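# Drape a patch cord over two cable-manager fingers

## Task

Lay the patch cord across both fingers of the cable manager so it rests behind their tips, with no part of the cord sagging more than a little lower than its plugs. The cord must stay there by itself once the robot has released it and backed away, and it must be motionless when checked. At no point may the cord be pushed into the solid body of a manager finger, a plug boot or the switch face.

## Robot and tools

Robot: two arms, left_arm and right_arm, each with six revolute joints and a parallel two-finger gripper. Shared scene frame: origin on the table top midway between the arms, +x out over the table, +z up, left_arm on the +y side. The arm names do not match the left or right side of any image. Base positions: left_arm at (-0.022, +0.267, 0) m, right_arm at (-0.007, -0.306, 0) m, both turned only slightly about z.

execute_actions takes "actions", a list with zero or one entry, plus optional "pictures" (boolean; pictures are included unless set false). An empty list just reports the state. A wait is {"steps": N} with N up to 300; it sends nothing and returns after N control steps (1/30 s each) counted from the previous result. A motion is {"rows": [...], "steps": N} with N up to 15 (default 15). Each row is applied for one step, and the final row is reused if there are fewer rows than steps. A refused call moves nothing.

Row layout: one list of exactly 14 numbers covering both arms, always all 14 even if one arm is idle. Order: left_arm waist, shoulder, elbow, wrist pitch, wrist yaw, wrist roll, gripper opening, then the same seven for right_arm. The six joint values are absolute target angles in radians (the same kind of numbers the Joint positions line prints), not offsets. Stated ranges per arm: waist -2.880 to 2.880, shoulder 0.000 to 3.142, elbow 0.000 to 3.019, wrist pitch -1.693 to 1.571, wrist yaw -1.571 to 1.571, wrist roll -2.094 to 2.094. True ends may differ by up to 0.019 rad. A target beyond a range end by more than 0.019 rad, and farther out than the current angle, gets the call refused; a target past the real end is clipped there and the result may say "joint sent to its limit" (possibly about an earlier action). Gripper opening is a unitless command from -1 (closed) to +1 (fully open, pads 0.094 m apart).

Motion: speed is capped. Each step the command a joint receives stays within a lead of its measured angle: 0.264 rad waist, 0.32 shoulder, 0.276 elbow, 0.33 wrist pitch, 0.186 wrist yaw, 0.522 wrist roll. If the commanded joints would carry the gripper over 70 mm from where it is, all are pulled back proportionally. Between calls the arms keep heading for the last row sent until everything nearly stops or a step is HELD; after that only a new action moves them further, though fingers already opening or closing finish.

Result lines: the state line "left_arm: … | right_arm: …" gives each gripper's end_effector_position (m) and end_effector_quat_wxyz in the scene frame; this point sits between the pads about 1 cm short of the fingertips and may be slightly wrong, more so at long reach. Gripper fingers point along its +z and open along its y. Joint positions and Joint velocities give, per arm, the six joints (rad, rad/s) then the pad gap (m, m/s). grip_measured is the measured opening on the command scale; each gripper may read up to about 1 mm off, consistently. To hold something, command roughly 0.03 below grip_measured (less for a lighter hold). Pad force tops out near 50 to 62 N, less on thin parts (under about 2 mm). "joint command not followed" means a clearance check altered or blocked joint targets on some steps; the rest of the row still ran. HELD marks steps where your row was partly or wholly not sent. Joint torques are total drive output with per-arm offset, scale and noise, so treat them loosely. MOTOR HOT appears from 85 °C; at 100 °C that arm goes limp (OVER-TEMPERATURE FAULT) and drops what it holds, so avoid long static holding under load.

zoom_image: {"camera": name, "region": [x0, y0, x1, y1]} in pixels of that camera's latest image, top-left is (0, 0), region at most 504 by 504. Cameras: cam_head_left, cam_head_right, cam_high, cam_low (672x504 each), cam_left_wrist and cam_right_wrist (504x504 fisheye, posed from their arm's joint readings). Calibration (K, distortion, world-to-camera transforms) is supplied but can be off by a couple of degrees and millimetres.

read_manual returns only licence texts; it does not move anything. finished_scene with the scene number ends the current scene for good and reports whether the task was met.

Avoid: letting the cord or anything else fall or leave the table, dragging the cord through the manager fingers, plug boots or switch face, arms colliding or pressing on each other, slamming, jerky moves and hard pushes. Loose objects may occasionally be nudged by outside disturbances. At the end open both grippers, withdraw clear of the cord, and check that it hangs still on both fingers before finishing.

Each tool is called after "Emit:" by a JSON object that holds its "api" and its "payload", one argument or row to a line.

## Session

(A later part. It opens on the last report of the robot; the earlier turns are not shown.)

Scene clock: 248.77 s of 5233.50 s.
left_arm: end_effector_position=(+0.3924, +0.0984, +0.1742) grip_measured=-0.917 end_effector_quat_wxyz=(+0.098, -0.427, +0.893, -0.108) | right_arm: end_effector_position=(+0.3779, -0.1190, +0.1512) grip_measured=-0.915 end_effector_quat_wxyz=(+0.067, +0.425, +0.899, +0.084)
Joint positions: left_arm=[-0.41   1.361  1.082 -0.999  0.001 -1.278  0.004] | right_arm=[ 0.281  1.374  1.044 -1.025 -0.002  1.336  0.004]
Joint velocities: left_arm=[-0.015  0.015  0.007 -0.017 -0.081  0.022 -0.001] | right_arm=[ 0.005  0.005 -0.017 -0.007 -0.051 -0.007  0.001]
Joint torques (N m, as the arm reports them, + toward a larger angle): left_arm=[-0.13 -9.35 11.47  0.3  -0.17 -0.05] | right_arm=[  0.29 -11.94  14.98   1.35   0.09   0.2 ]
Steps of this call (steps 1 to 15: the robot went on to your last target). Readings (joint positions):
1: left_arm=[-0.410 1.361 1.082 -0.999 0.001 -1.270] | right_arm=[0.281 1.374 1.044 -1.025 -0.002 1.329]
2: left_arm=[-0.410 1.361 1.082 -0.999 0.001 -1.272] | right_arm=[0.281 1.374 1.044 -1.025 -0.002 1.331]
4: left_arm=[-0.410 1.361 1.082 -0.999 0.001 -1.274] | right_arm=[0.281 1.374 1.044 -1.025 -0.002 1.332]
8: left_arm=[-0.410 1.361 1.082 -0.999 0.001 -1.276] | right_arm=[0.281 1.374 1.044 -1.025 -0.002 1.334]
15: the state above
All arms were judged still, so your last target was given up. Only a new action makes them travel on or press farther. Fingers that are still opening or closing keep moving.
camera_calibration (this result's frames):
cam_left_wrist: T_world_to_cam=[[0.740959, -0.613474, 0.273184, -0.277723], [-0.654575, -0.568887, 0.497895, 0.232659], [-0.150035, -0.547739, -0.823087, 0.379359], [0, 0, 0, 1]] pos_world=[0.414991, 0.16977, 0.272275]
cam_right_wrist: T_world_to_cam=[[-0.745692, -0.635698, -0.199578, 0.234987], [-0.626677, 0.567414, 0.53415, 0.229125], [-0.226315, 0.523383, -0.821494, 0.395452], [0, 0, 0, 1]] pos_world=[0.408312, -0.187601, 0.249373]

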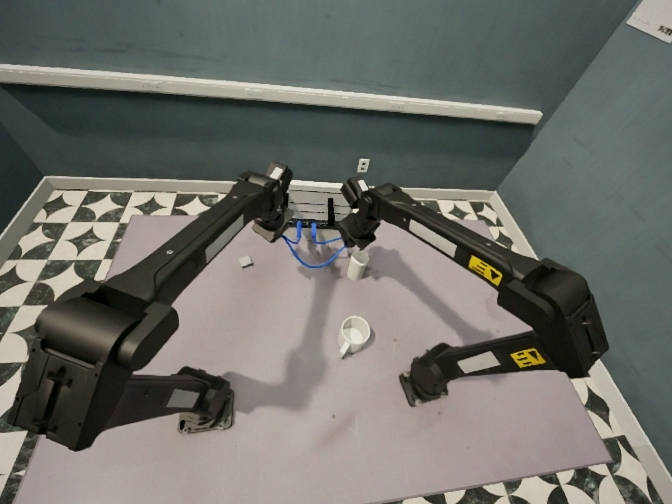

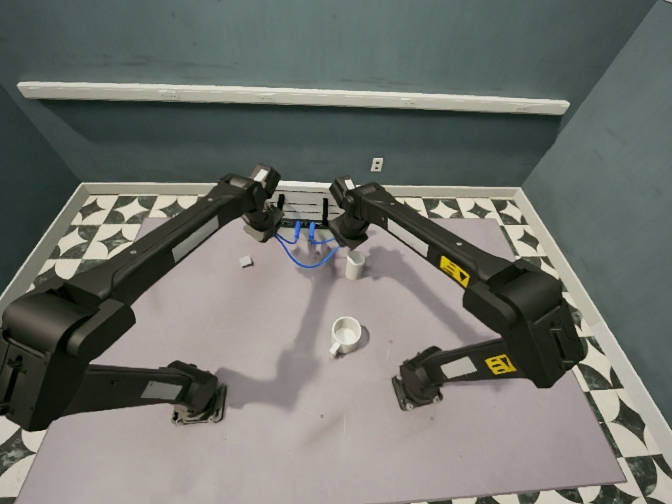

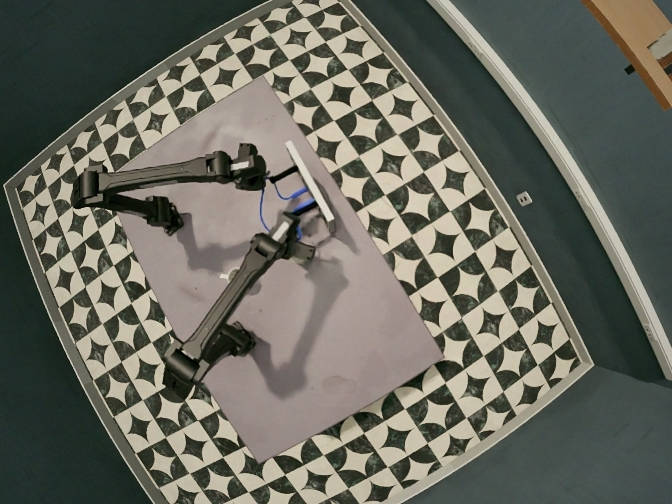

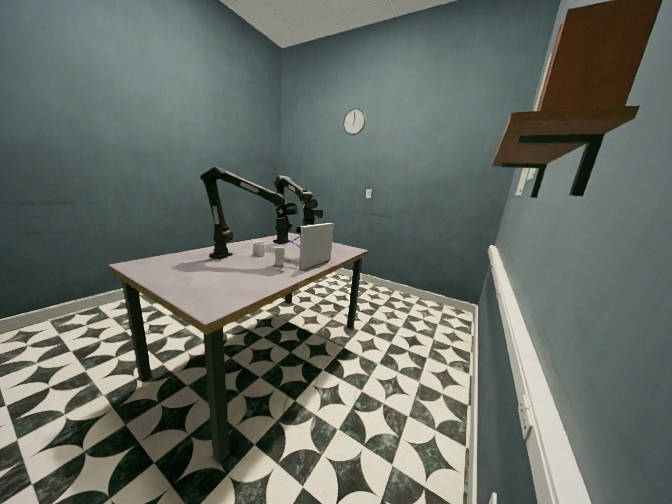

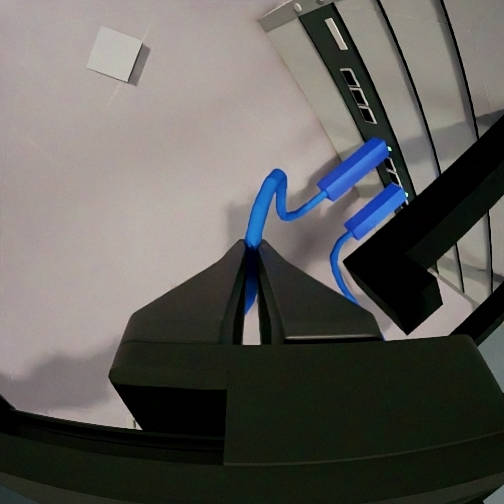

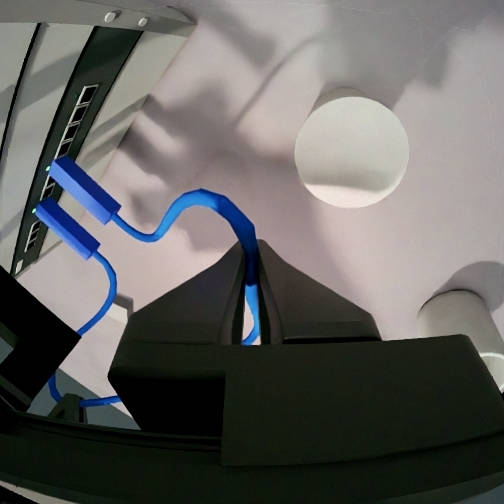

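Emit:
{"api": "execute_actions", "payload": {
  "actions": [
    {"rows": [[-0.405,1.36,1.24,-1.15,0,-1.6,-0.95, 0.27,1.345,1.24,-1.15,0,1.65,-0.95]], "steps": 12}
  ],
  "pictures": false
}}

Emit:
{"api": "execute_actions", "payload": {
  "actions": [
    {"rows": [[-0.401,1.358,1.372,-1.30,0,-1.9,-0.95, 0.267,1.328,1.389,-1.30,0,1.95,-0.95]], "steps": 15}
  ],
  "pictures": false
}}

Emit:
{"api": "execute_actions", "payload": {
  "actions": [
    {"steps": 15}
  ]
}}

Emit:
{"api": "zoom_image", "payload": {
  "camera": "cam_head_left",
  "region": [200, 130, 440, 300]
}}

Scene clock: 266.70 s of 5233.50 s.
left_arm: end_effector_position=(+0.3962, +0.0953, +0.2100) grip_measured=-0.917 end_effector_quat_wxyz=(+0.069, -0.551, +0.825, -0.110) | right_arm: end_effector_position=(+0.3975, -0.1083, +0.2074) grip_measured=-0.915 end_effector_quat_wxyz=(+0.063, +0.542, +0.830, +0.113)
Joint positions: left_arm=[-0.41   1.37   1.193 -1.134  0.009 -1.565  0.004] | right_arm=[ 0.281  1.367  1.183 -1.127 -0.008  1.61   0.004]
Joint velocities: left_arm=[-0.015 -0.015 -0.012 -0.007 -0.081 -0.198 -0.001] | right_arm=[ 0.005  0.005 -0.032 -0.032 -0.037  0.168  0.   ]
Joint torques (N m, as the arm reports them, + toward a larger angle): left_arm=[  0.39 -11.57  12.85   0.43  -0.43  -0.04] | right_arm=[ -0.31 -13.29  15.31   0.3    0.4    0.16]
Steps of this call (steps 1 to 200: nothing new was sent; then 10.87 s passed at rest; steps 201 to 212: all 12 steps of this action). Readings (joint positions):
201: left_arm=[-0.410 1.363 1.096 -1.032 0.001 -1.330] | right_arm=[0.281 1.374 1.052 -1.044 -0.002 1.373]
202: left_arm=[-0.410 1.367 1.117 -1.078 0.001 -1.382] | right_arm=[0.281 1.375 1.066 -1.071 -0.002 1.414]
204: left_arm=[-0.410 1.368 1.159 -1.119 0.001 -1.457] | right_arm=[0.281 1.375 1.104 -1.107 -0.003 1.482]
208: left_arm=[-0.410 1.367 1.193 -1.128 0.009 -1.533] | right_arm=[0.281 1.371 1.174 -1.125 -0.005 1.573]
212: the state above

Scene clock: 267.20 s of 5233.50 s.
left_arm: end_effector_position=(+0.3961, +0.0967, +0.2667) grip_measured=-0.948 end_effector_quat_wxyz=(+0.053, -0.673, +0.729, -0.117) | right_arm: end_effector_position=(+0.3899, -0.1014, +0.2180) grip_measured=-0.914 end_effector_quat_wxyz=(+0.022, +0.656, +0.749, +0.092)
Joint positions: left_arm=[-0.41   1.354  1.327 -1.286  0.003 -1.877  0.002] | right_arm=[ 0.294  1.396  1.25  -1.236 -0.028  1.907  0.004]
Joint velocities: left_arm=[ 0.005 -0.024 -0.007 -0.012  0.051 -0.139 -0.001] | right_arm=[-0.005 -0.005  0.002 -0.012 -0.007  0.066 -0.   ]
Joint torques (N m, as the arm reports them, + toward a larger angle): left_arm=[-0.35 -9.33 12.78  0.07 -0.25 -0.01] | right_arm=[ -1.63 -15.78  20.32  -1.16   0.94   0.22]
Steps of this call (steps 1 to 15: all 15 steps of this action). Readings (joint positions):
1: left_arm=[-0.410 1.373 1.206 -1.166 0.010 -1.616] | right_arm=[0.281 1.368 1.190 -1.149 -0.010 1.649]
2: left_arm=[-0.410 1.380 1.228 -1.212 0.011 -1.669] | right_arm=[0.281 1.370 1.202 -1.181 -0.016 1.691]
4: left_arm=[-0.410 1.387 1.269 -1.255 0.011 -1.748] | right_arm=[0.288 1.378 1.222 -1.206 -0.029 1.758]
8: left_arm=[-0.410 1.382 1.305 -1.279 0.004 -1.831] | right_arm=[0.294 1.393 1.248 -1.230 -0.028 1.845]
15: the state above

Scene clock: 267.70 s of 5233.50 s.
left_arm: end_effector_position=(+0.3959, +0.0968, +0.2669) grip_measured=-0.948 end_effector_quat_wxyz=(+0.053, -0.677, +0.725, -0.117) | right_arm: end_effector_position=(+0.3899, -0.1014, +0.2180) grip_measured=-0.914 end_effector_quat_wxyz=(+0.021, +0.664, +0.741, +0.092)
Joint positions: left_arm=[-0.41   1.354  1.327 -1.286  0.003 -1.889  0.002] | right_arm=[ 0.294  1.396  1.25  -1.236 -0.028  1.93   0.004]
Joint velocities: left_arm=[-0.005  0.005 -0.012 -0.002  0.037 -0.007 -0.   ] | right_arm=[-0.005 -0.015 -0.017 -0.007  0.037 -0.007  0.   ]
Joint torques (N m, as the arm reports them, + toward a larger angle): left_arm=[ 0.47 -9.58 13.15  0.16 -0.25 -0.04] | right_arm=[ -1.7  -15.66  20.32  -1.2    0.93   0.14]
Steps of this call (steps 1 to 15: the robot went on to your last target). Readings (joint positions):
1: left_arm=[-0.410 1.354 1.327 -1.286 0.003 -1.880] | right_arm=[0.294 1.396 1.250 -1.236 -0.028 1.911]
2: left_arm=[-0.410 1.354 1.327 -1.286 0.003 -1.882] | right_arm=[0.294 1.396 1.250 -1.236 -0.028 1.914]
4: left_arm=[-0.410 1.354 1.327 -1.286 0.003 -1.884] | right_arm=[0.294 1.396 1.250 -1.236 -0.028 1.920]
8: left_arm=[-0.410 1.354 1.327 -1.286 0.003 -1.887] | right_arm=[0.294 1.396 1.250 -1.236 -0.028 1.926]
15: the state above
camera_calibration (this result's frames):
cam_left_wrist: T_world_to_cam=[[0.969482, -0.0565735, 0.238545, -0.441693], [-0.200039, -0.745065, 0.636288, -0.0119388], [0.141734, -0.664588, -0.733645, 0.327265], [0, 0, 0, 1]] pos_world=[0.379441, 0.183613, 0.353056]
cam_right_wrist: T_world_to_cam=[[-0.980751, -0.114188, -0.158395, 0.403973], [-0.19062, 0.735757, 0.649865, 0.0128194], [0.0423337, 0.667549, -0.743361, 0.336702], [0, 0, 0, 1]] pos_world=[0.384387, -0.188068, 0.305948]

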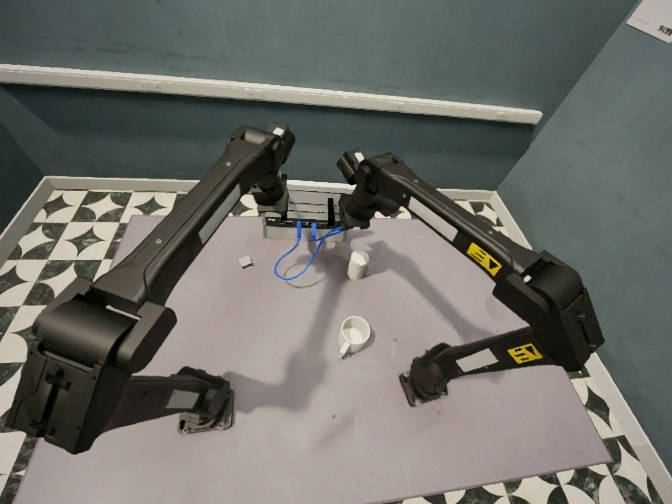

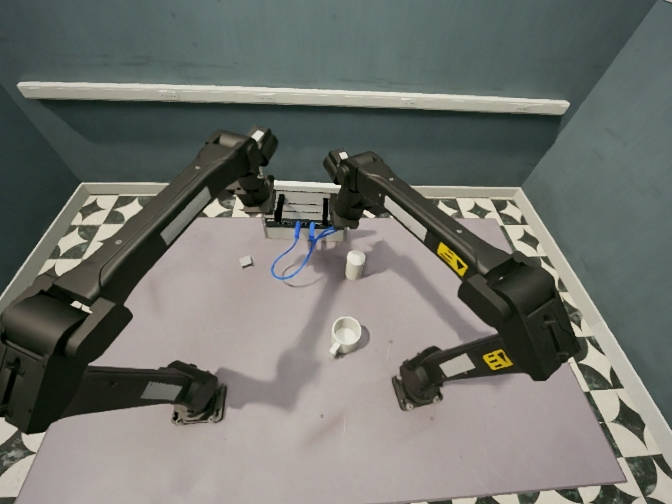

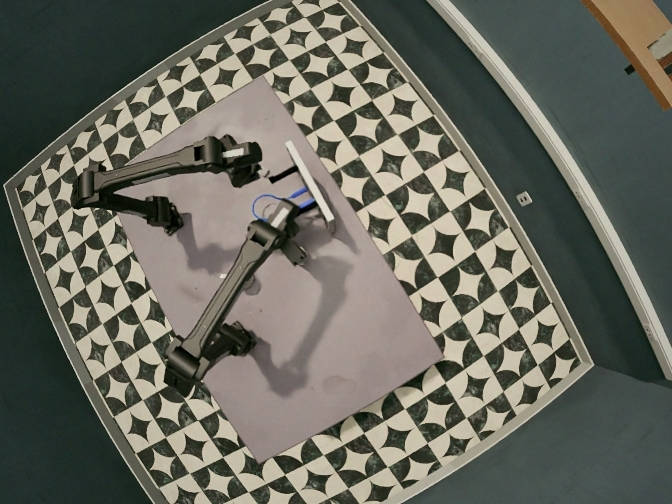

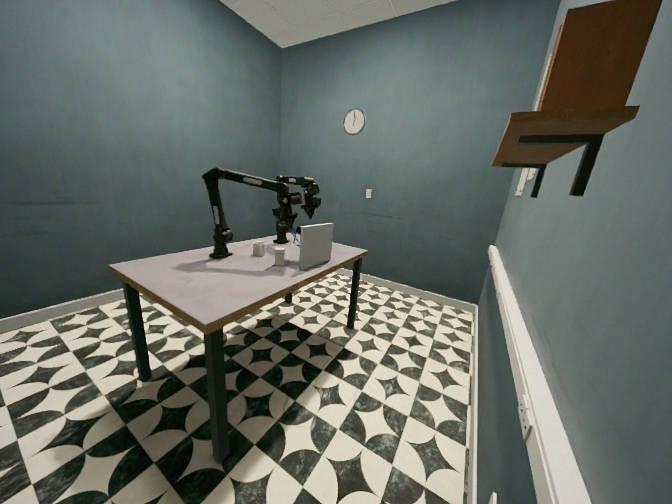

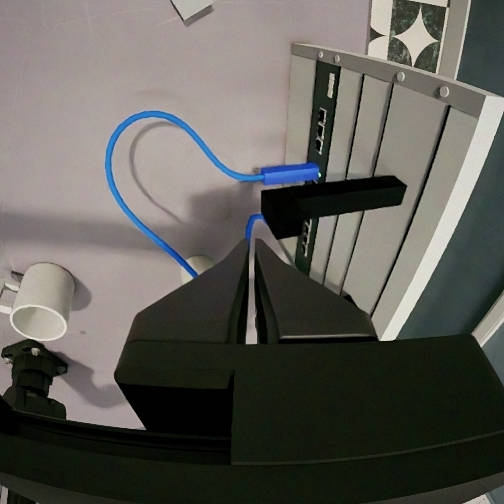

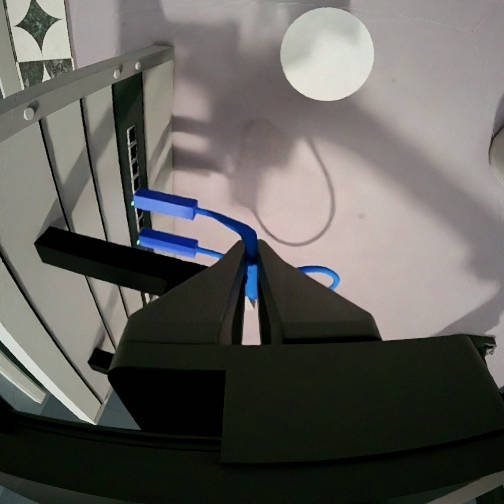

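Region (200, 130, 440, 300) of cam_head_left's 672x504 image, scaled by 2.100, with more detail than that image has; it fills the top 357 rows of this view, and the rest is white.

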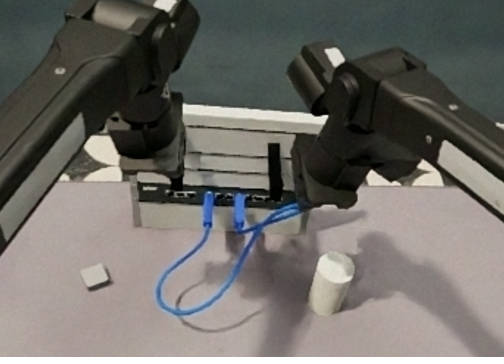

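Emit:
{"api": "execute_actions", "payload": {
  "actions": [
    {"rows": [[-0.2,1.35,1.33,-1.29,0,-1.0,0.0, 0.30,1.39,1.08,-1.05,0,1.4,-0.95]], "steps": 15}
  ],
  "pictures": false
}}

Emit:
{"api": "execute_actions", "payload": {
  "actions": [
    {"rows": [[-0.2,1.35,1.33,-1.29,0,-1.0,0.0, 0.45,1.48,0.90,-1.0,0,0.75,-0.95]], "steps": 15}
  ],
  "pictures": false
}}

Emit:
{"api": "execute_actions", "payload": {
  "actions": [
    {"rows": [[-0.2,1.35,1.33,-1.29,0,-1.0,0.0, 0.45,1.48,0.90,-1.0,0,0.75,0.0]], "steps": 12}
  ],
  "pictures": false
}}

Emit:
{"api": "execute_actions", "payload": {
  "actions": [
    {"rows": [[-0.2,1.35,1.33,-1.29,0,-1.0,0.0, 0.35,1.30,1.0,-1.2,0,0.75,0.0]], "steps": 15}
  ],
  "pictures": false
}}

Emit:
{"api": "execute_actions", "payload": {
  "actions": [
    {"steps": 20}
  ]
}}

Emit:
{"api": "zoom_image", "payload": {
  "camera": "cam_head_left",
  "region": [220, 160, 420, 340]
}}

Scene clock: 291.80 s of 5233.50 s.
left_arm: end_effector_position=(+0.4233, +0.1939, +0.2669) grip_measured=-0.002 end_effector_quat_wxyz=(+0.106, -0.429, +0.894, -0.073) | right_arm: end_effector_position=(+0.3736, -0.1128, +0.1497) grip_measured=-0.914 end_effector_quat_wxyz=(+0.048, +0.459, +0.884, +0.070)
Joint positions: left_arm=[-0.188  1.354  1.327 -1.286 -0.002 -1.058  0.047] | right_arm=[ 0.298  1.399  1.07  -1.072 -0.003  1.427  0.004]
Joint velocities: left_arm=[-0.093 -0.005 -0.002 -0.017 -0.051  0.388 -0.001] | right_arm=[ 0.015  0.005 -0.012 -0.007 -0.051 -0.11   0.   ]
Joint torques (N m, as the arm reports them, + toward a larger angle): left_arm=[ -1.6  -10.69   9.72   0.68  -0.05   0.15] | right_arm=[  0.69 -12.61  10.65   1.65   0.12  -0.08]
Steps of this call (steps 1 to 15: the robot went on to your last target; steps 16 to 708: nothing new was sent; steps 709 to 723: all 15 steps of this action). Readings (joint positions):
709: left_arm=[-0.399 1.354 1.327 -1.286 0.006 -1.824] | right_arm=[0.297 1.395 1.224 -1.192 -0.020 1.846]
710: left_arm=[-0.377 1.354 1.327 -1.286 0.007 -1.744] | right_arm=[0.297 1.383 1.185 -1.133 -0.010 1.757]
712: left_arm=[-0.302 1.354 1.327 -1.286 0.006 -1.556] | right_arm=[0.298 1.380 1.116 -1.089 -0.005 1.631]
716: left_arm=[-0.176 1.354 1.327 -1.286 -0.002 -1.239] | right_arm=[0.298 1.398 1.070 -1.083 -0.004 1.500]
723: the state above

Scene clock: 292.30 s of 5233.50 s.
left_arm: end_effector_position=(+0.4231, +0.1925, +0.2669) grip_measured=-0.002 end_effector_quat_wxyz=(+0.107, -0.407, +0.904, -0.070) | right_arm: end_effector_position=(+0.2899, -0.0904, +0.0518) grip_measured=-0.914 end_effector_quat_wxyz=(-0.014, +0.082, +0.996, -0.012)
Joint positions: left_arm=[-0.191  1.354  1.327 -1.286 -0.002 -1.012  0.047] | right_arm=[ 0.457  1.496  0.895 -1.008 -0.001  0.794  0.004]
Joint velocities: left_arm=[-0.015  0.005  0.032 -0.002 -0.022  0.051 -0.   ] | right_arm=[-0.063 -0.005  0.007 -0.002 -0.007 -0.227 -0.001]
Joint torques (N m, as the arm reports them, + toward a larger angle): left_arm=[ -1.   -10.37   9.69   0.64  -0.05   0.08] | right_arm=[ -0.08 -12.37   8.72   1.15   0.08  -0.07]
Steps of this call (steps 1 to 15: all 15 steps of this action). Readings (joint positions):
1: left_arm=[-0.189 1.354 1.327 -1.286 -0.002 -1.048] | right_arm=[0.305 1.400 1.059 -1.063 0.001 1.377]
2: left_arm=[-0.191 1.354 1.327 -1.286 -0.002 -1.041] | right_arm=[0.318 1.399 1.040 -1.050 0.002 1.315]
4: left_arm=[-0.191 1.354 1.327 -1.286 -0.002 -1.030] | right_arm=[0.366 1.411 0.987 -1.035 0.002 1.172]
8: left_arm=[-0.191 1.354 1.327 -1.286 -0.002 -1.018] | right_arm=[0.461 1.471 0.902 -1.027 -0.002 0.929]
15: the state above

Scene clock: 292.70 s of 5233.50 s.
left_arm: end_effector_position=(+0.4231, +0.1925, +0.2669) grip_measured=-0.002 end_effector_quat_wxyz=(+0.107, -0.407, +0.905, -0.070) | right_arm: end_effector_position=(+0.2904, -0.0911, +0.0519) grip_measured=-0.002 end_effector_quat_wxyz=(-0.014, +0.068, +0.998, -0.011)
Joint positions: left_arm=[-0.191  1.354  1.327 -1.286 -0.002 -1.011  0.047] | right_arm=[ 0.455  1.495  0.895 -1.008 -0.001  0.763  0.047]
Joint velocities: left_arm=[-0.005 -0.005  0.012 -0.002  0.081  0.037  0.001] | right_arm=[-0.005  0.005 -0.017 -0.022 -0.007 -0.022  0.   ]
Joint torques (N m, as the arm reports them, + toward a larger angle): left_arm=[ -0.98 -10.72   9.74   0.72  -0.04   0.1 ] | right_arm=[ -0.12 -12.97   8.57   0.79   0.04  -0.01]
Steps of this call (steps 1 to 12: all 12 steps of this action). Readings (joint positions):
1: left_arm=[-0.191 1.354 1.327 -1.286 -0.002 -1.012] | right_arm=[0.455 1.496 0.895 -1.008 -0.001 0.787]
2: left_arm=[-0.191 1.354 1.327 -1.286 -0.002 -1.012] | right_arm=[0.455 1.495 0.895 -1.008 -0.001 0.782]
4: left_arm=[-0.191 1.354 1.327 -1.286 -0.002 -1.011] | right_arm=[0.455 1.495 0.895 -1.008 -0.001 0.774]
8: left_arm=[-0.191 1.354 1.327 -1.286 -0.002 -1.011] | right_arm=[0.455 1.495 0.895 -1.008 -0.001 0.766]
12: the state above

Scene clock: 293.20 s of 5233.50 s.
left_arm: end_effector_position=(+0.4231, +0.1925, +0.2669) grip_measured=-0.002 end_effector_quat_wxyz=(+0.107, -0.406, +0.905, -0.070) | right_arm: end_effector_position=(+0.3040, -0.1305, +0.1468) grip_measured=-0.002 end_effector_quat_wxyz=(+0.026, +0.123, +0.992, +0.020)
Joint positions: left_arm=[-0.191  1.354  1.327 -1.286 -0.002 -1.01   0.047] | right_arm=[ 0.343  1.281  0.96  -1.184 -0.     0.761  0.047]
Joint velocities: left_arm=[-0.005 -0.005 -0.007 -0.012 -0.037  0.007 -0.001] | right_arm=[ 0.005  0.073 -0.017 -0.032  0.066 -0.051 -0.001]
Joint torques (N m, as the arm reports them, + toward a larger angle): left_arm=[ -1.03 -10.59   9.72   0.61  -0.04   0.14] | right_arm=[ 1.33 -7.63 13.29  0.27  0.06 -0.11]
Steps of this call (steps 1 to 15: all 15 steps of this action). Readings (joint positions):
1: left_arm=[-0.191 1.354 1.327 -1.286 -0.002 -1.011] | right_arm=[0.450 1.489 0.897 -1.027 -0.002 0.762]
2: left_arm=[-0.191 1.354 1.327 -1.286 -0.002 -1.011] | right_arm=[0.440 1.476 0.897 -1.060 -0.002 0.762]
4: left_arm=[-0.191 1.354 1.327 -1.286 -0.002 -1.010] | right_arm=[0.407 1.430 0.898 -1.116 -0.002 0.762]
8: left_arm=[-0.191 1.354 1.327 -1.286 -0.002 -1.010] | right_arm=[0.348 1.321 0.923 -1.176 -0.000 0.762]
15: the state above

Scene clock: 293.87 s of 5233.50 s.
left_arm: end_effector_position=(+0.4231, +0.1925, +0.2669) grip_measured=-0.002 end_effector_quat_wxyz=(+0.107, -0.406, +0.905, -0.070) | right_arm: end_effector_position=(+0.3040, -0.1305, +0.1448) grip_measured=-0.002 end_effector_quat_wxyz=(+0.024, +0.122, +0.992, +0.018)
Joint positions: left_arm=[-0.191  1.354  1.327 -1.286 -0.002 -1.01   0.047] | right_arm=[ 0.343  1.287  0.96  -1.184 -0.     0.761  0.047]
Joint velocities: left_arm=[ 0.005  0.005  0.027 -0.007  0.022 -0.007 -0.   ] | right_arm=[ 0.005  0.005 -0.022 -0.002 -0.007  0.007  0.   ]
Joint torques (N m, as the arm reports them, + toward a larger angle): left_arm=[ -0.97 -10.39   9.68   0.71  -0.04   0.13] | right_arm=[ 1.34 -7.9  13.27  0.32  0.01 -0.03]
Steps of this call (steps 1 to 15: the robot went on to your last target; steps 16 to 20: nothing new was sent). Readings (joint positions):
1: left_arm=[-0.191 1.354 1.327 -1.286 -0.002 -1.010] | right_arm=[0.343 1.283 0.960 -1.184 -0.000 0.761]
2: left_arm=[-0.191 1.354 1.327 -1.286 -0.002 -1.010] | right_arm=[0.343 1.285 0.960 -1.184 -0.000 0.761]
4: left_arm=[-0.191 1.354 1.327 -1.286 -0.002 -1.010] | right_arm=[0.343 1.287 0.960 -1.184 -0.000 0.761]
8: left_arm=[-0.191 1.354 1.327 -1.286 -0.002 -1.010] | right_arm=[0.343 1.287 0.960 -1.184 -0.000 0.761]
20: the state above
All arms were judged still, so your last target was given up. Only a new action makes them travel on or press farther. Fingers that are still opening or closing keep moving.
camera_calibration (this result's frames):
cam_left_wrist: T_world_to_cam=[[0.720195, -0.660629, 0.211867, -0.23377], [-0.670166, -0.583473, 0.458735, 0.279971], [-0.179435, -0.472365, -0.862945, 0.520384], [0, 0, 0, 1]] pos_world=[0.449362, 0.254732, 0.370159]
cam_right_wrist: T_world_to_cam=[[-0.229918, -0.972688, -0.031878, -0.0537892], [-0.815453, 0.174666, 0.55184, 0.196338], [-0.5312, 0.152873, -0.83334, 0.42546], [0, 0, 0, 1]] pos_world=[0.373742, -0.151655, 0.244491]

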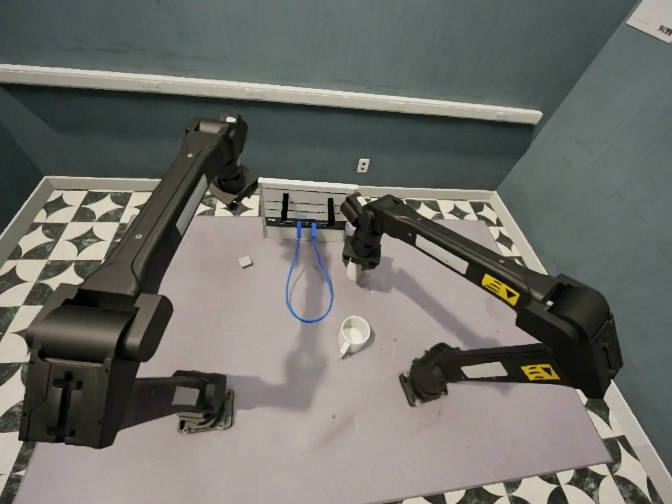

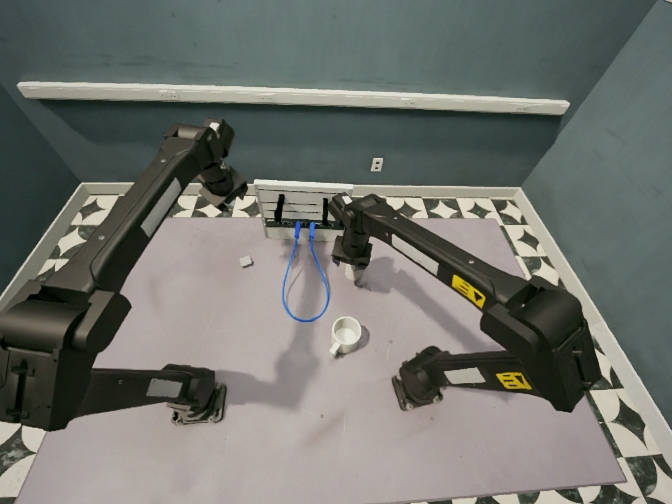

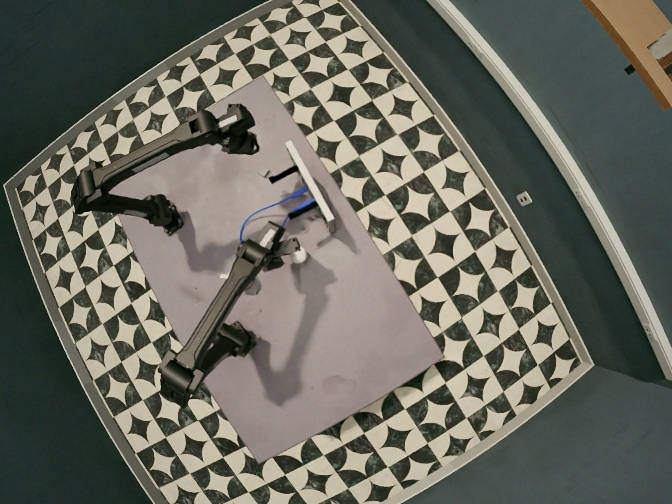

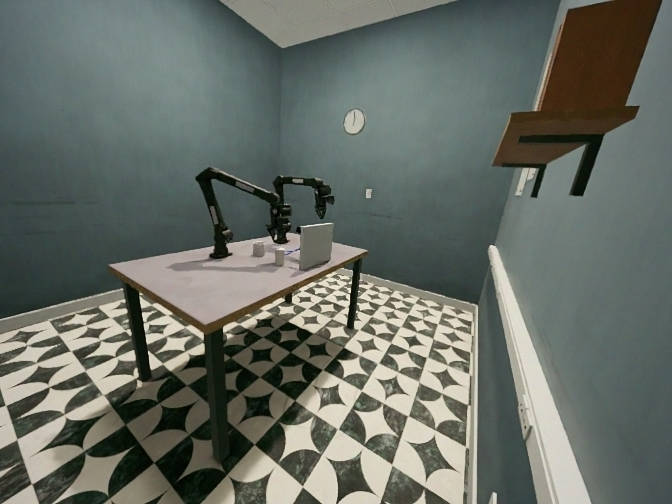

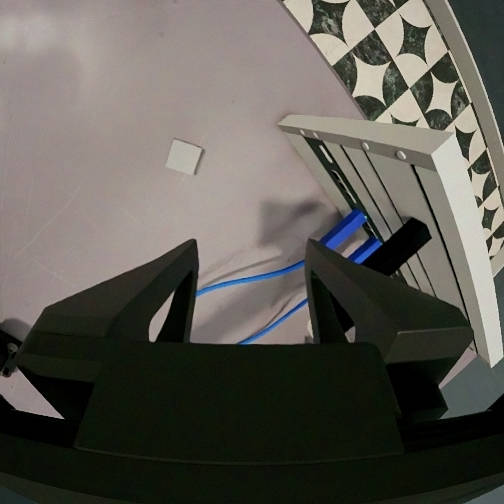

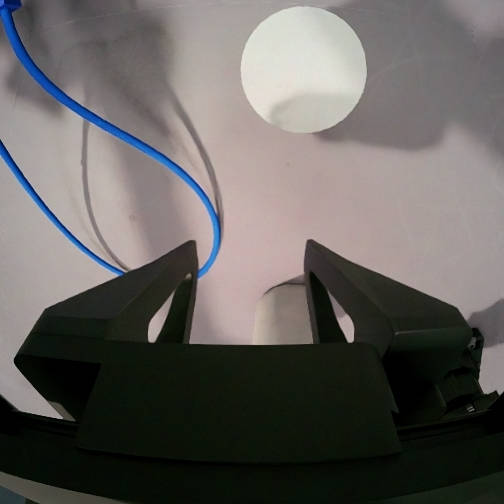

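Region (220, 160, 420, 340) of cam_head_left's 672x504 image, scaled by 2.520, with more detail than that image has; it fills the top 454 rows of this view, and the rest is white.

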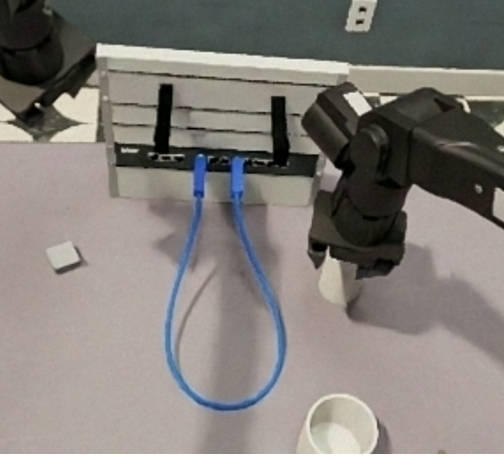

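Emit:
{"api": "execute_actions", "payload": {
  "actions": [
    {"rows": [[-0.1,1.35,1.33,-1.29,0,-1.0,0.0, 0.619,1.30,0.96,-1.2,0,1.577,0.0]], "steps": 15}
  ],
  "pictures": false
}}

Emit:
{"api": "execute_actions", "payload": {
  "actions": [
    {"rows": [[-0.1,1.35,1.33,-1.29,0,-1.0,0.0, 0.619,1.405,0.835,-0.98,0,1.577,0.0]], "steps": 15}
  ],
  "pictures": false
}}

Emit:
{"api": "execute_actions", "payload": {
  "actions": [
    {"steps": 10}
  ]
}}

Scene clock: 319.93 s of 5233.50 s.
left_arm: end_effector_position=(+0.4281, +0.2349, +0.2669) grip_measured=-0.002 end_effector_quat_wxyz=(+0.110, -0.449, +0.884, -0.066) | right_arm: end_effector_position=(+0.2442, -0.0521, +0.1439) grip_measured=-0.002 end_effector_quat_wxyz=(+0.011, +0.359, +0.933, +0.026)
Joint positions: left_arm=[-0.095  1.354  1.327 -1.286  0.001 -1.01   0.047] | right_arm=[ 0.619  1.29   0.96  -1.184 -0.001  1.525  0.047]
Joint velocities: left_arm=[-0.005  0.005  0.002 -0.002 -0.007  0.022  0.   ] | right_arm=[-0.073 -0.005 -0.027  0.017  0.007  0.212  0.   ]
Joint torques (N m, as the arm reports them, + toward a larger angle): left_arm=[ -0.59 -10.41   9.66   0.69  -0.14   0.11] | right_arm=[ 1.19 -7.99  9.63  0.2   0.11  0.15]
Steps of this call (steps 1 to 90: nothing new was sent; then 22.57 s passed at rest; steps 91 to 105: all 15 steps of this action). Readings (joint positions):
91: left_arm=[-0.185 1.354 1.327 -1.286 -0.000 -1.010] | right_arm=[0.360 1.287 0.960 -1.184 0.007 0.825]
92: left_arm=[-0.175 1.354 1.327 -1.286 0.001 -1.010] | right_arm=[0.396 1.287 0.960 -1.184 0.009 0.901]
94: left_arm=[-0.140 1.354 1.327 -1.286 0.001 -1.010] | right_arm=[0.510 1.288 0.960 -1.184 0.006 1.085]
98: left_arm=[-0.096 1.354 1.327 -1.286 0.001 -1.010] | right_arm=[0.660 1.290 0.960 -1.184 -0.005 1.368]
105: the state above

Scene clock: 320.43 s of 5233.50 s.
left_arm: end_effector_position=(+0.4281, +0.2349, +0.2669) grip_measured=-0.002 end_effector_quat_wxyz=(+0.110, -0.449, +0.884, -0.066) | right_arm: end_effector_position=(+0.2351, -0.0620, +0.0549) grip_measured=-0.002 end_effector_quat_wxyz=(-0.005, +0.378, +0.926, -0.010)
Joint positions: left_arm=[-0.095  1.354  1.327 -1.286  0.001 -1.01   0.047] | right_arm=[ 0.618  1.423  0.828 -0.998 -0.001  1.565  0.047]
Joint velocities: left_arm=[-0.005  0.005  0.012 -0.007  0.022 -0.007 -0.   ] | right_arm=[ 0.005 -0.034  0.012  0.017  0.007 -0.007  0.   ]
Joint torques (N m, as the arm reports them, + toward a larger angle): left_arm=[ -0.69 -10.44   9.72   0.62  -0.16   0.12] | right_arm=[  0.52 -11.35   8.86   1.14   0.09   0.16]
Steps of this call (steps 1 to 15: all 15 steps of this action). Readings (joint positions):
1: left_arm=[-0.095 1.354 1.327 -1.286 0.001 -1.010] | right_arm=[0.618 1.293 0.946 -1.150 -0.001 1.533]
2: left_arm=[-0.095 1.354 1.327 -1.286 0.001 -1.010] | right_arm=[0.618 1.299 0.925 -1.094 -0.001 1.538]
4: left_arm=[-0.095 1.354 1.327 -1.286 0.001 -1.010] | right_arm=[0.618 1.337 0.881 -1.027 -0.001 1.548]
8: left_arm=[-0.095 1.354 1.327 -1.286 0.001 -1.010] | right_arm=[0.618 1.421 0.833 -1.004 -0.001 1.559]
15: the state above

Scene clock: 320.77 s of 5233.50 s.
left_arm: end_effector_position=(+0.4281, +0.2349, +0.2669) grip_measured=-0.002 end_effector_quat_wxyz=(+0.110, -0.449, +0.884, -0.066) | right_arm: end_effector_position=(+0.2353, -0.0619, +0.0552) grip_measured=-0.002 end_effector_quat_wxyz=(-0.004, +0.378, +0.926, -0.010)
Joint positions: left_arm=[-0.095  1.354  1.327 -1.286  0.001 -1.01   0.047] | right_arm=[ 0.618  1.423  0.828 -0.997 -0.001  1.566  0.047]
Joint velocities: left_arm=[-0.005 -0.024 -0.002  0.007  0.037  0.022 -0.   ] | right_arm=[ 0.005  0.005  0.002 -0.002  0.081  0.037  0.001]
Joint torques (N m, as the arm reports them, + toward a larger angle): left_arm=[ -0.74 -10.63   9.69   0.65  -0.14   0.12] | right_arm=[  0.65 -11.06   8.9    1.27   0.07   0.12]
Steps of this call (steps 1 to 10: the robot went on to your last target). Readings (joint positions):
1: left_arm=[-0.095 1.354 1.327 -1.286 0.001 -1.010] | right_arm=[0.618 1.423 0.828 -0.997 -0.001 1.565]
2: left_arm=[-0.095 1.354 1.327 -1.286 0.001 -1.010] | right_arm=[0.618 1.423 0.828 -0.997 -0.001 1.566]
4: left_arm=[-0.095 1.354 1.327 -1.286 0.001 -1.010] | right_arm=[0.618 1.423 0.828 -0.997 -0.001 1.566]
8: left_arm=[-0.095 1.354 1.327 -1.286 0.001 -1.010] | right_arm=[0.618 1.423 0.828 -0.997 -0.001 1.566]
10: the state above
camera_calibration (this result's frames):
cam_left_wrist: T_world_to_cam=[[0.779423, -0.589038, 0.213387, -0.25202], [-0.611959, -0.642861, 0.460691, 0.296589], [-0.134186, -0.489657, -0.861528, 0.525611], [0, 0, 0, 1]] pos_world=[0.44846, 0.299585, 0.36997]
cam_right_wrist: T_world_to_cam=[[-0.690956, -0.722268, 0.0301452, 0.11479], [-0.572007, 0.571757, 0.588134, 0.14305], [-0.442026, 0.389132, -0.808201, 0.296087], [0, 0, 0, 1]] pos_world=[0.292019, -0.114098, 0.151706]

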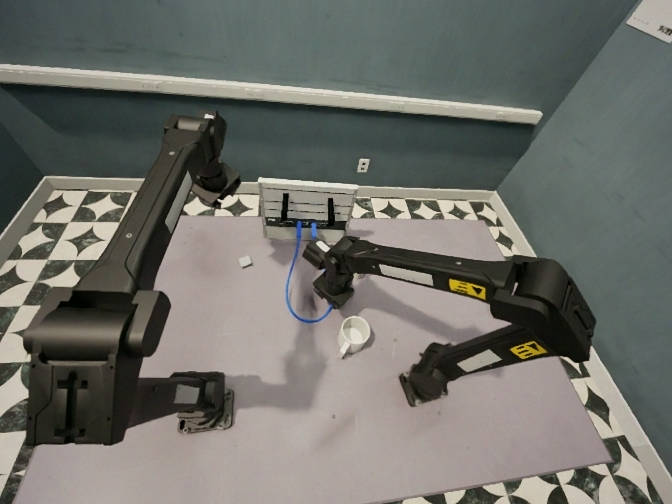

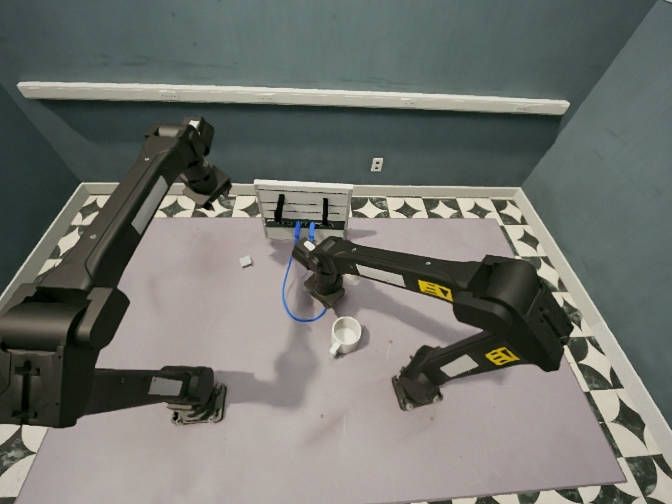

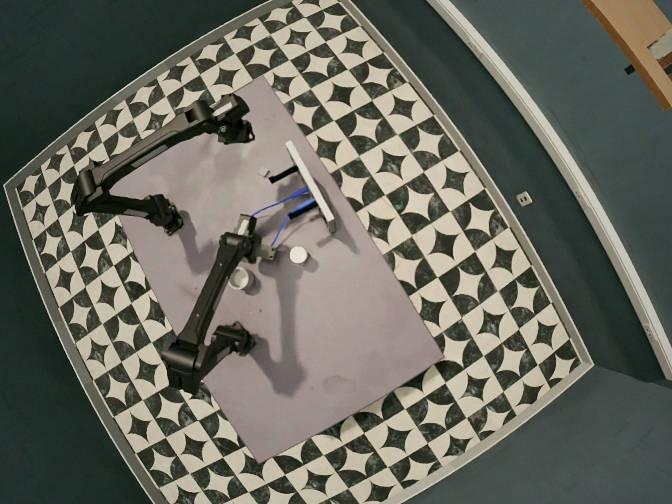

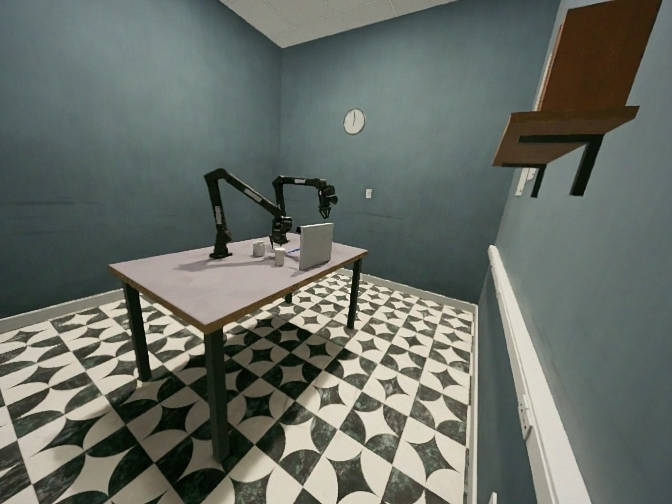

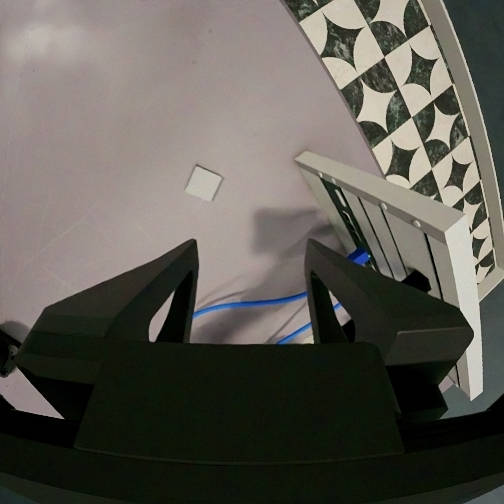

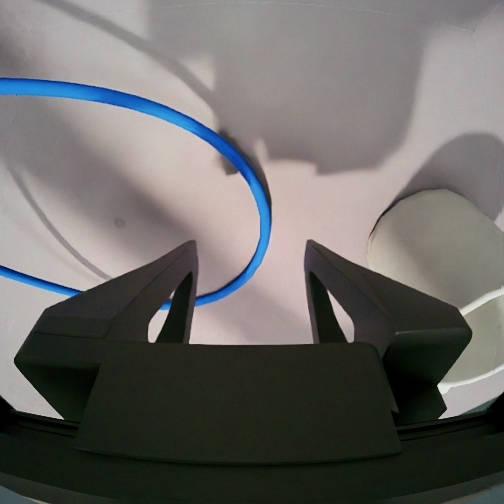

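Aligned. Descend, grip.

Emit:
{"api": "execute_actions", "payload": {
  "actions": [
    {"rows": [[-0.1,1.35,1.33,-1.29,0,-1.0,0.0, 0.619,1.49,0.775,-0.84,0,1.577,0.0]], "steps": 15}
  ],
  "pictures": false
}}

Emit:
{"api": "execute_actions", "payload": {
  "actions": [
    {"rows": [[-0.1,1.35,1.33,-1.29,0,-1.0,0.0, 0.619,1.49,0.775,-0.84,0,1.577,-0.96]], "steps": 15}
  ],
  "pictures": false
}}

Scene clock: 338.27 s of 5233.50 s.
left_arm: end_effector_position=(+0.4281, +0.2349, +0.2669) grip_measured=-0.002 end_effector_quat_wxyz=(+0.110, -0.449, +0.884, -0.066) | right_arm: end_effector_position=(+0.2381, -0.0590, +0.0174) grip_measured=-0.002 end_effector_quat_wxyz=(-0.001, +0.379, +0.926, -0.001)
Joint positions: left_arm=[-0.095  1.354  1.327 -1.286  0.001 -1.01   0.047] | right_arm=[ 0.618  1.493  0.778 -0.859 -0.001  1.567  0.047]
Joint velocities: left_arm=[-0.005 -0.005 -0.002  0.002 -0.051 -0.037 -0.001] | right_arm=[ 0.005 -0.015  0.007 -0.022 -0.022  0.007  0.   ]
Joint torques (N m, as the arm reports them, + toward a larger angle): left_arm=[ -0.74 -10.35   9.67   0.69  -0.16   0.13] | right_arm=[  0.33 -10.54   7.27   1.22   0.01   0.18]
Steps of this call (steps 1 to 15: the robot went on to your last target; steps 16 to 90: nothing new was sent; then 14.00 s passed at rest; steps 91 to 105: all 15 steps of this action). Readings (joint positions):
91: left_arm=[-0.095 1.354 1.327 -1.286 0.001 -1.010] | right_arm=[0.618 1.425 0.820 -0.969 -0.001 1.567]
92: left_arm=[-0.095 1.354 1.327 -1.286 0.001 -1.010] | right_arm=[0.618 1.430 0.811 -0.925 -0.001 1.567]
94: left_arm=[-0.095 1.354 1.327 -1.286 0.001 -1.010] | right_arm=[0.618 1.454 0.797 -0.878 -0.001 1.567]
98: left_arm=[-0.095 1.354 1.327 -1.286 0.001 -1.010] | right_arm=[0.618 1.490 0.781 -0.861 -0.001 1.567]
105: the state above

Scene clock: 338.77 s of 5233.50 s.
left_arm: end_effector_position=(+0.4281, +0.2349, +0.2669) grip_measured=-0.002 end_effector_quat_wxyz=(+0.110, -0.449, +0.884, -0.066) | right_arm: end_effector_position=(+0.2381, -0.0590, +0.0174) grip_measured=-0.958 end_effector_quat_wxyz=(-0.001, +0.379, +0.925, -0.001)
Joint positions: left_arm=[-0.095  1.354  1.327 -1.286  0.001 -1.01   0.047] | right_arm=[ 0.618  1.493  0.778 -0.859 -0.001  1.567  0.002]
Joint velocities: left_arm=[-0.005 -0.015 -0.012  0.002  0.022  0.051 -0.   ] | right_arm=[ 0.005 -0.015  0.002 -0.012 -0.007 -0.022 -0.002]
Joint torques (N m, as the arm reports them, + toward a larger angle): left_arm=[ -0.76 -10.52   9.73   0.65  -0.15   0.14] | right_arm=[  0.94 -10.4    7.28   1.37   0.03   0.13]
Steps of this call (steps 1 to 15: all 15 steps of this action). Readings (joint positions):
1: left_arm=[-0.095 1.354 1.327 -1.286 0.001 -1.010] | right_arm=[0.618 1.493 0.778 -0.859 -0.001 1.567]
2: left_arm=[-0.095 1.354 1.327 -1.286 0.001 -1.010] | right_arm=[0.618 1.493 0.778 -0.859 -0.001 1.567]
4: left_arm=[-0.095 1.354 1.327 -1.286 0.001 -1.010] | right_arm=[0.618 1.493 0.778 -0.859 -0.001 1.567]
8: left_arm=[-0.095 1.354 1.327 -1.286 0.001 -1.010] | right_arm=[0.618 1.493 0.778 -0.859 -0.001 1.567]
15: the state above


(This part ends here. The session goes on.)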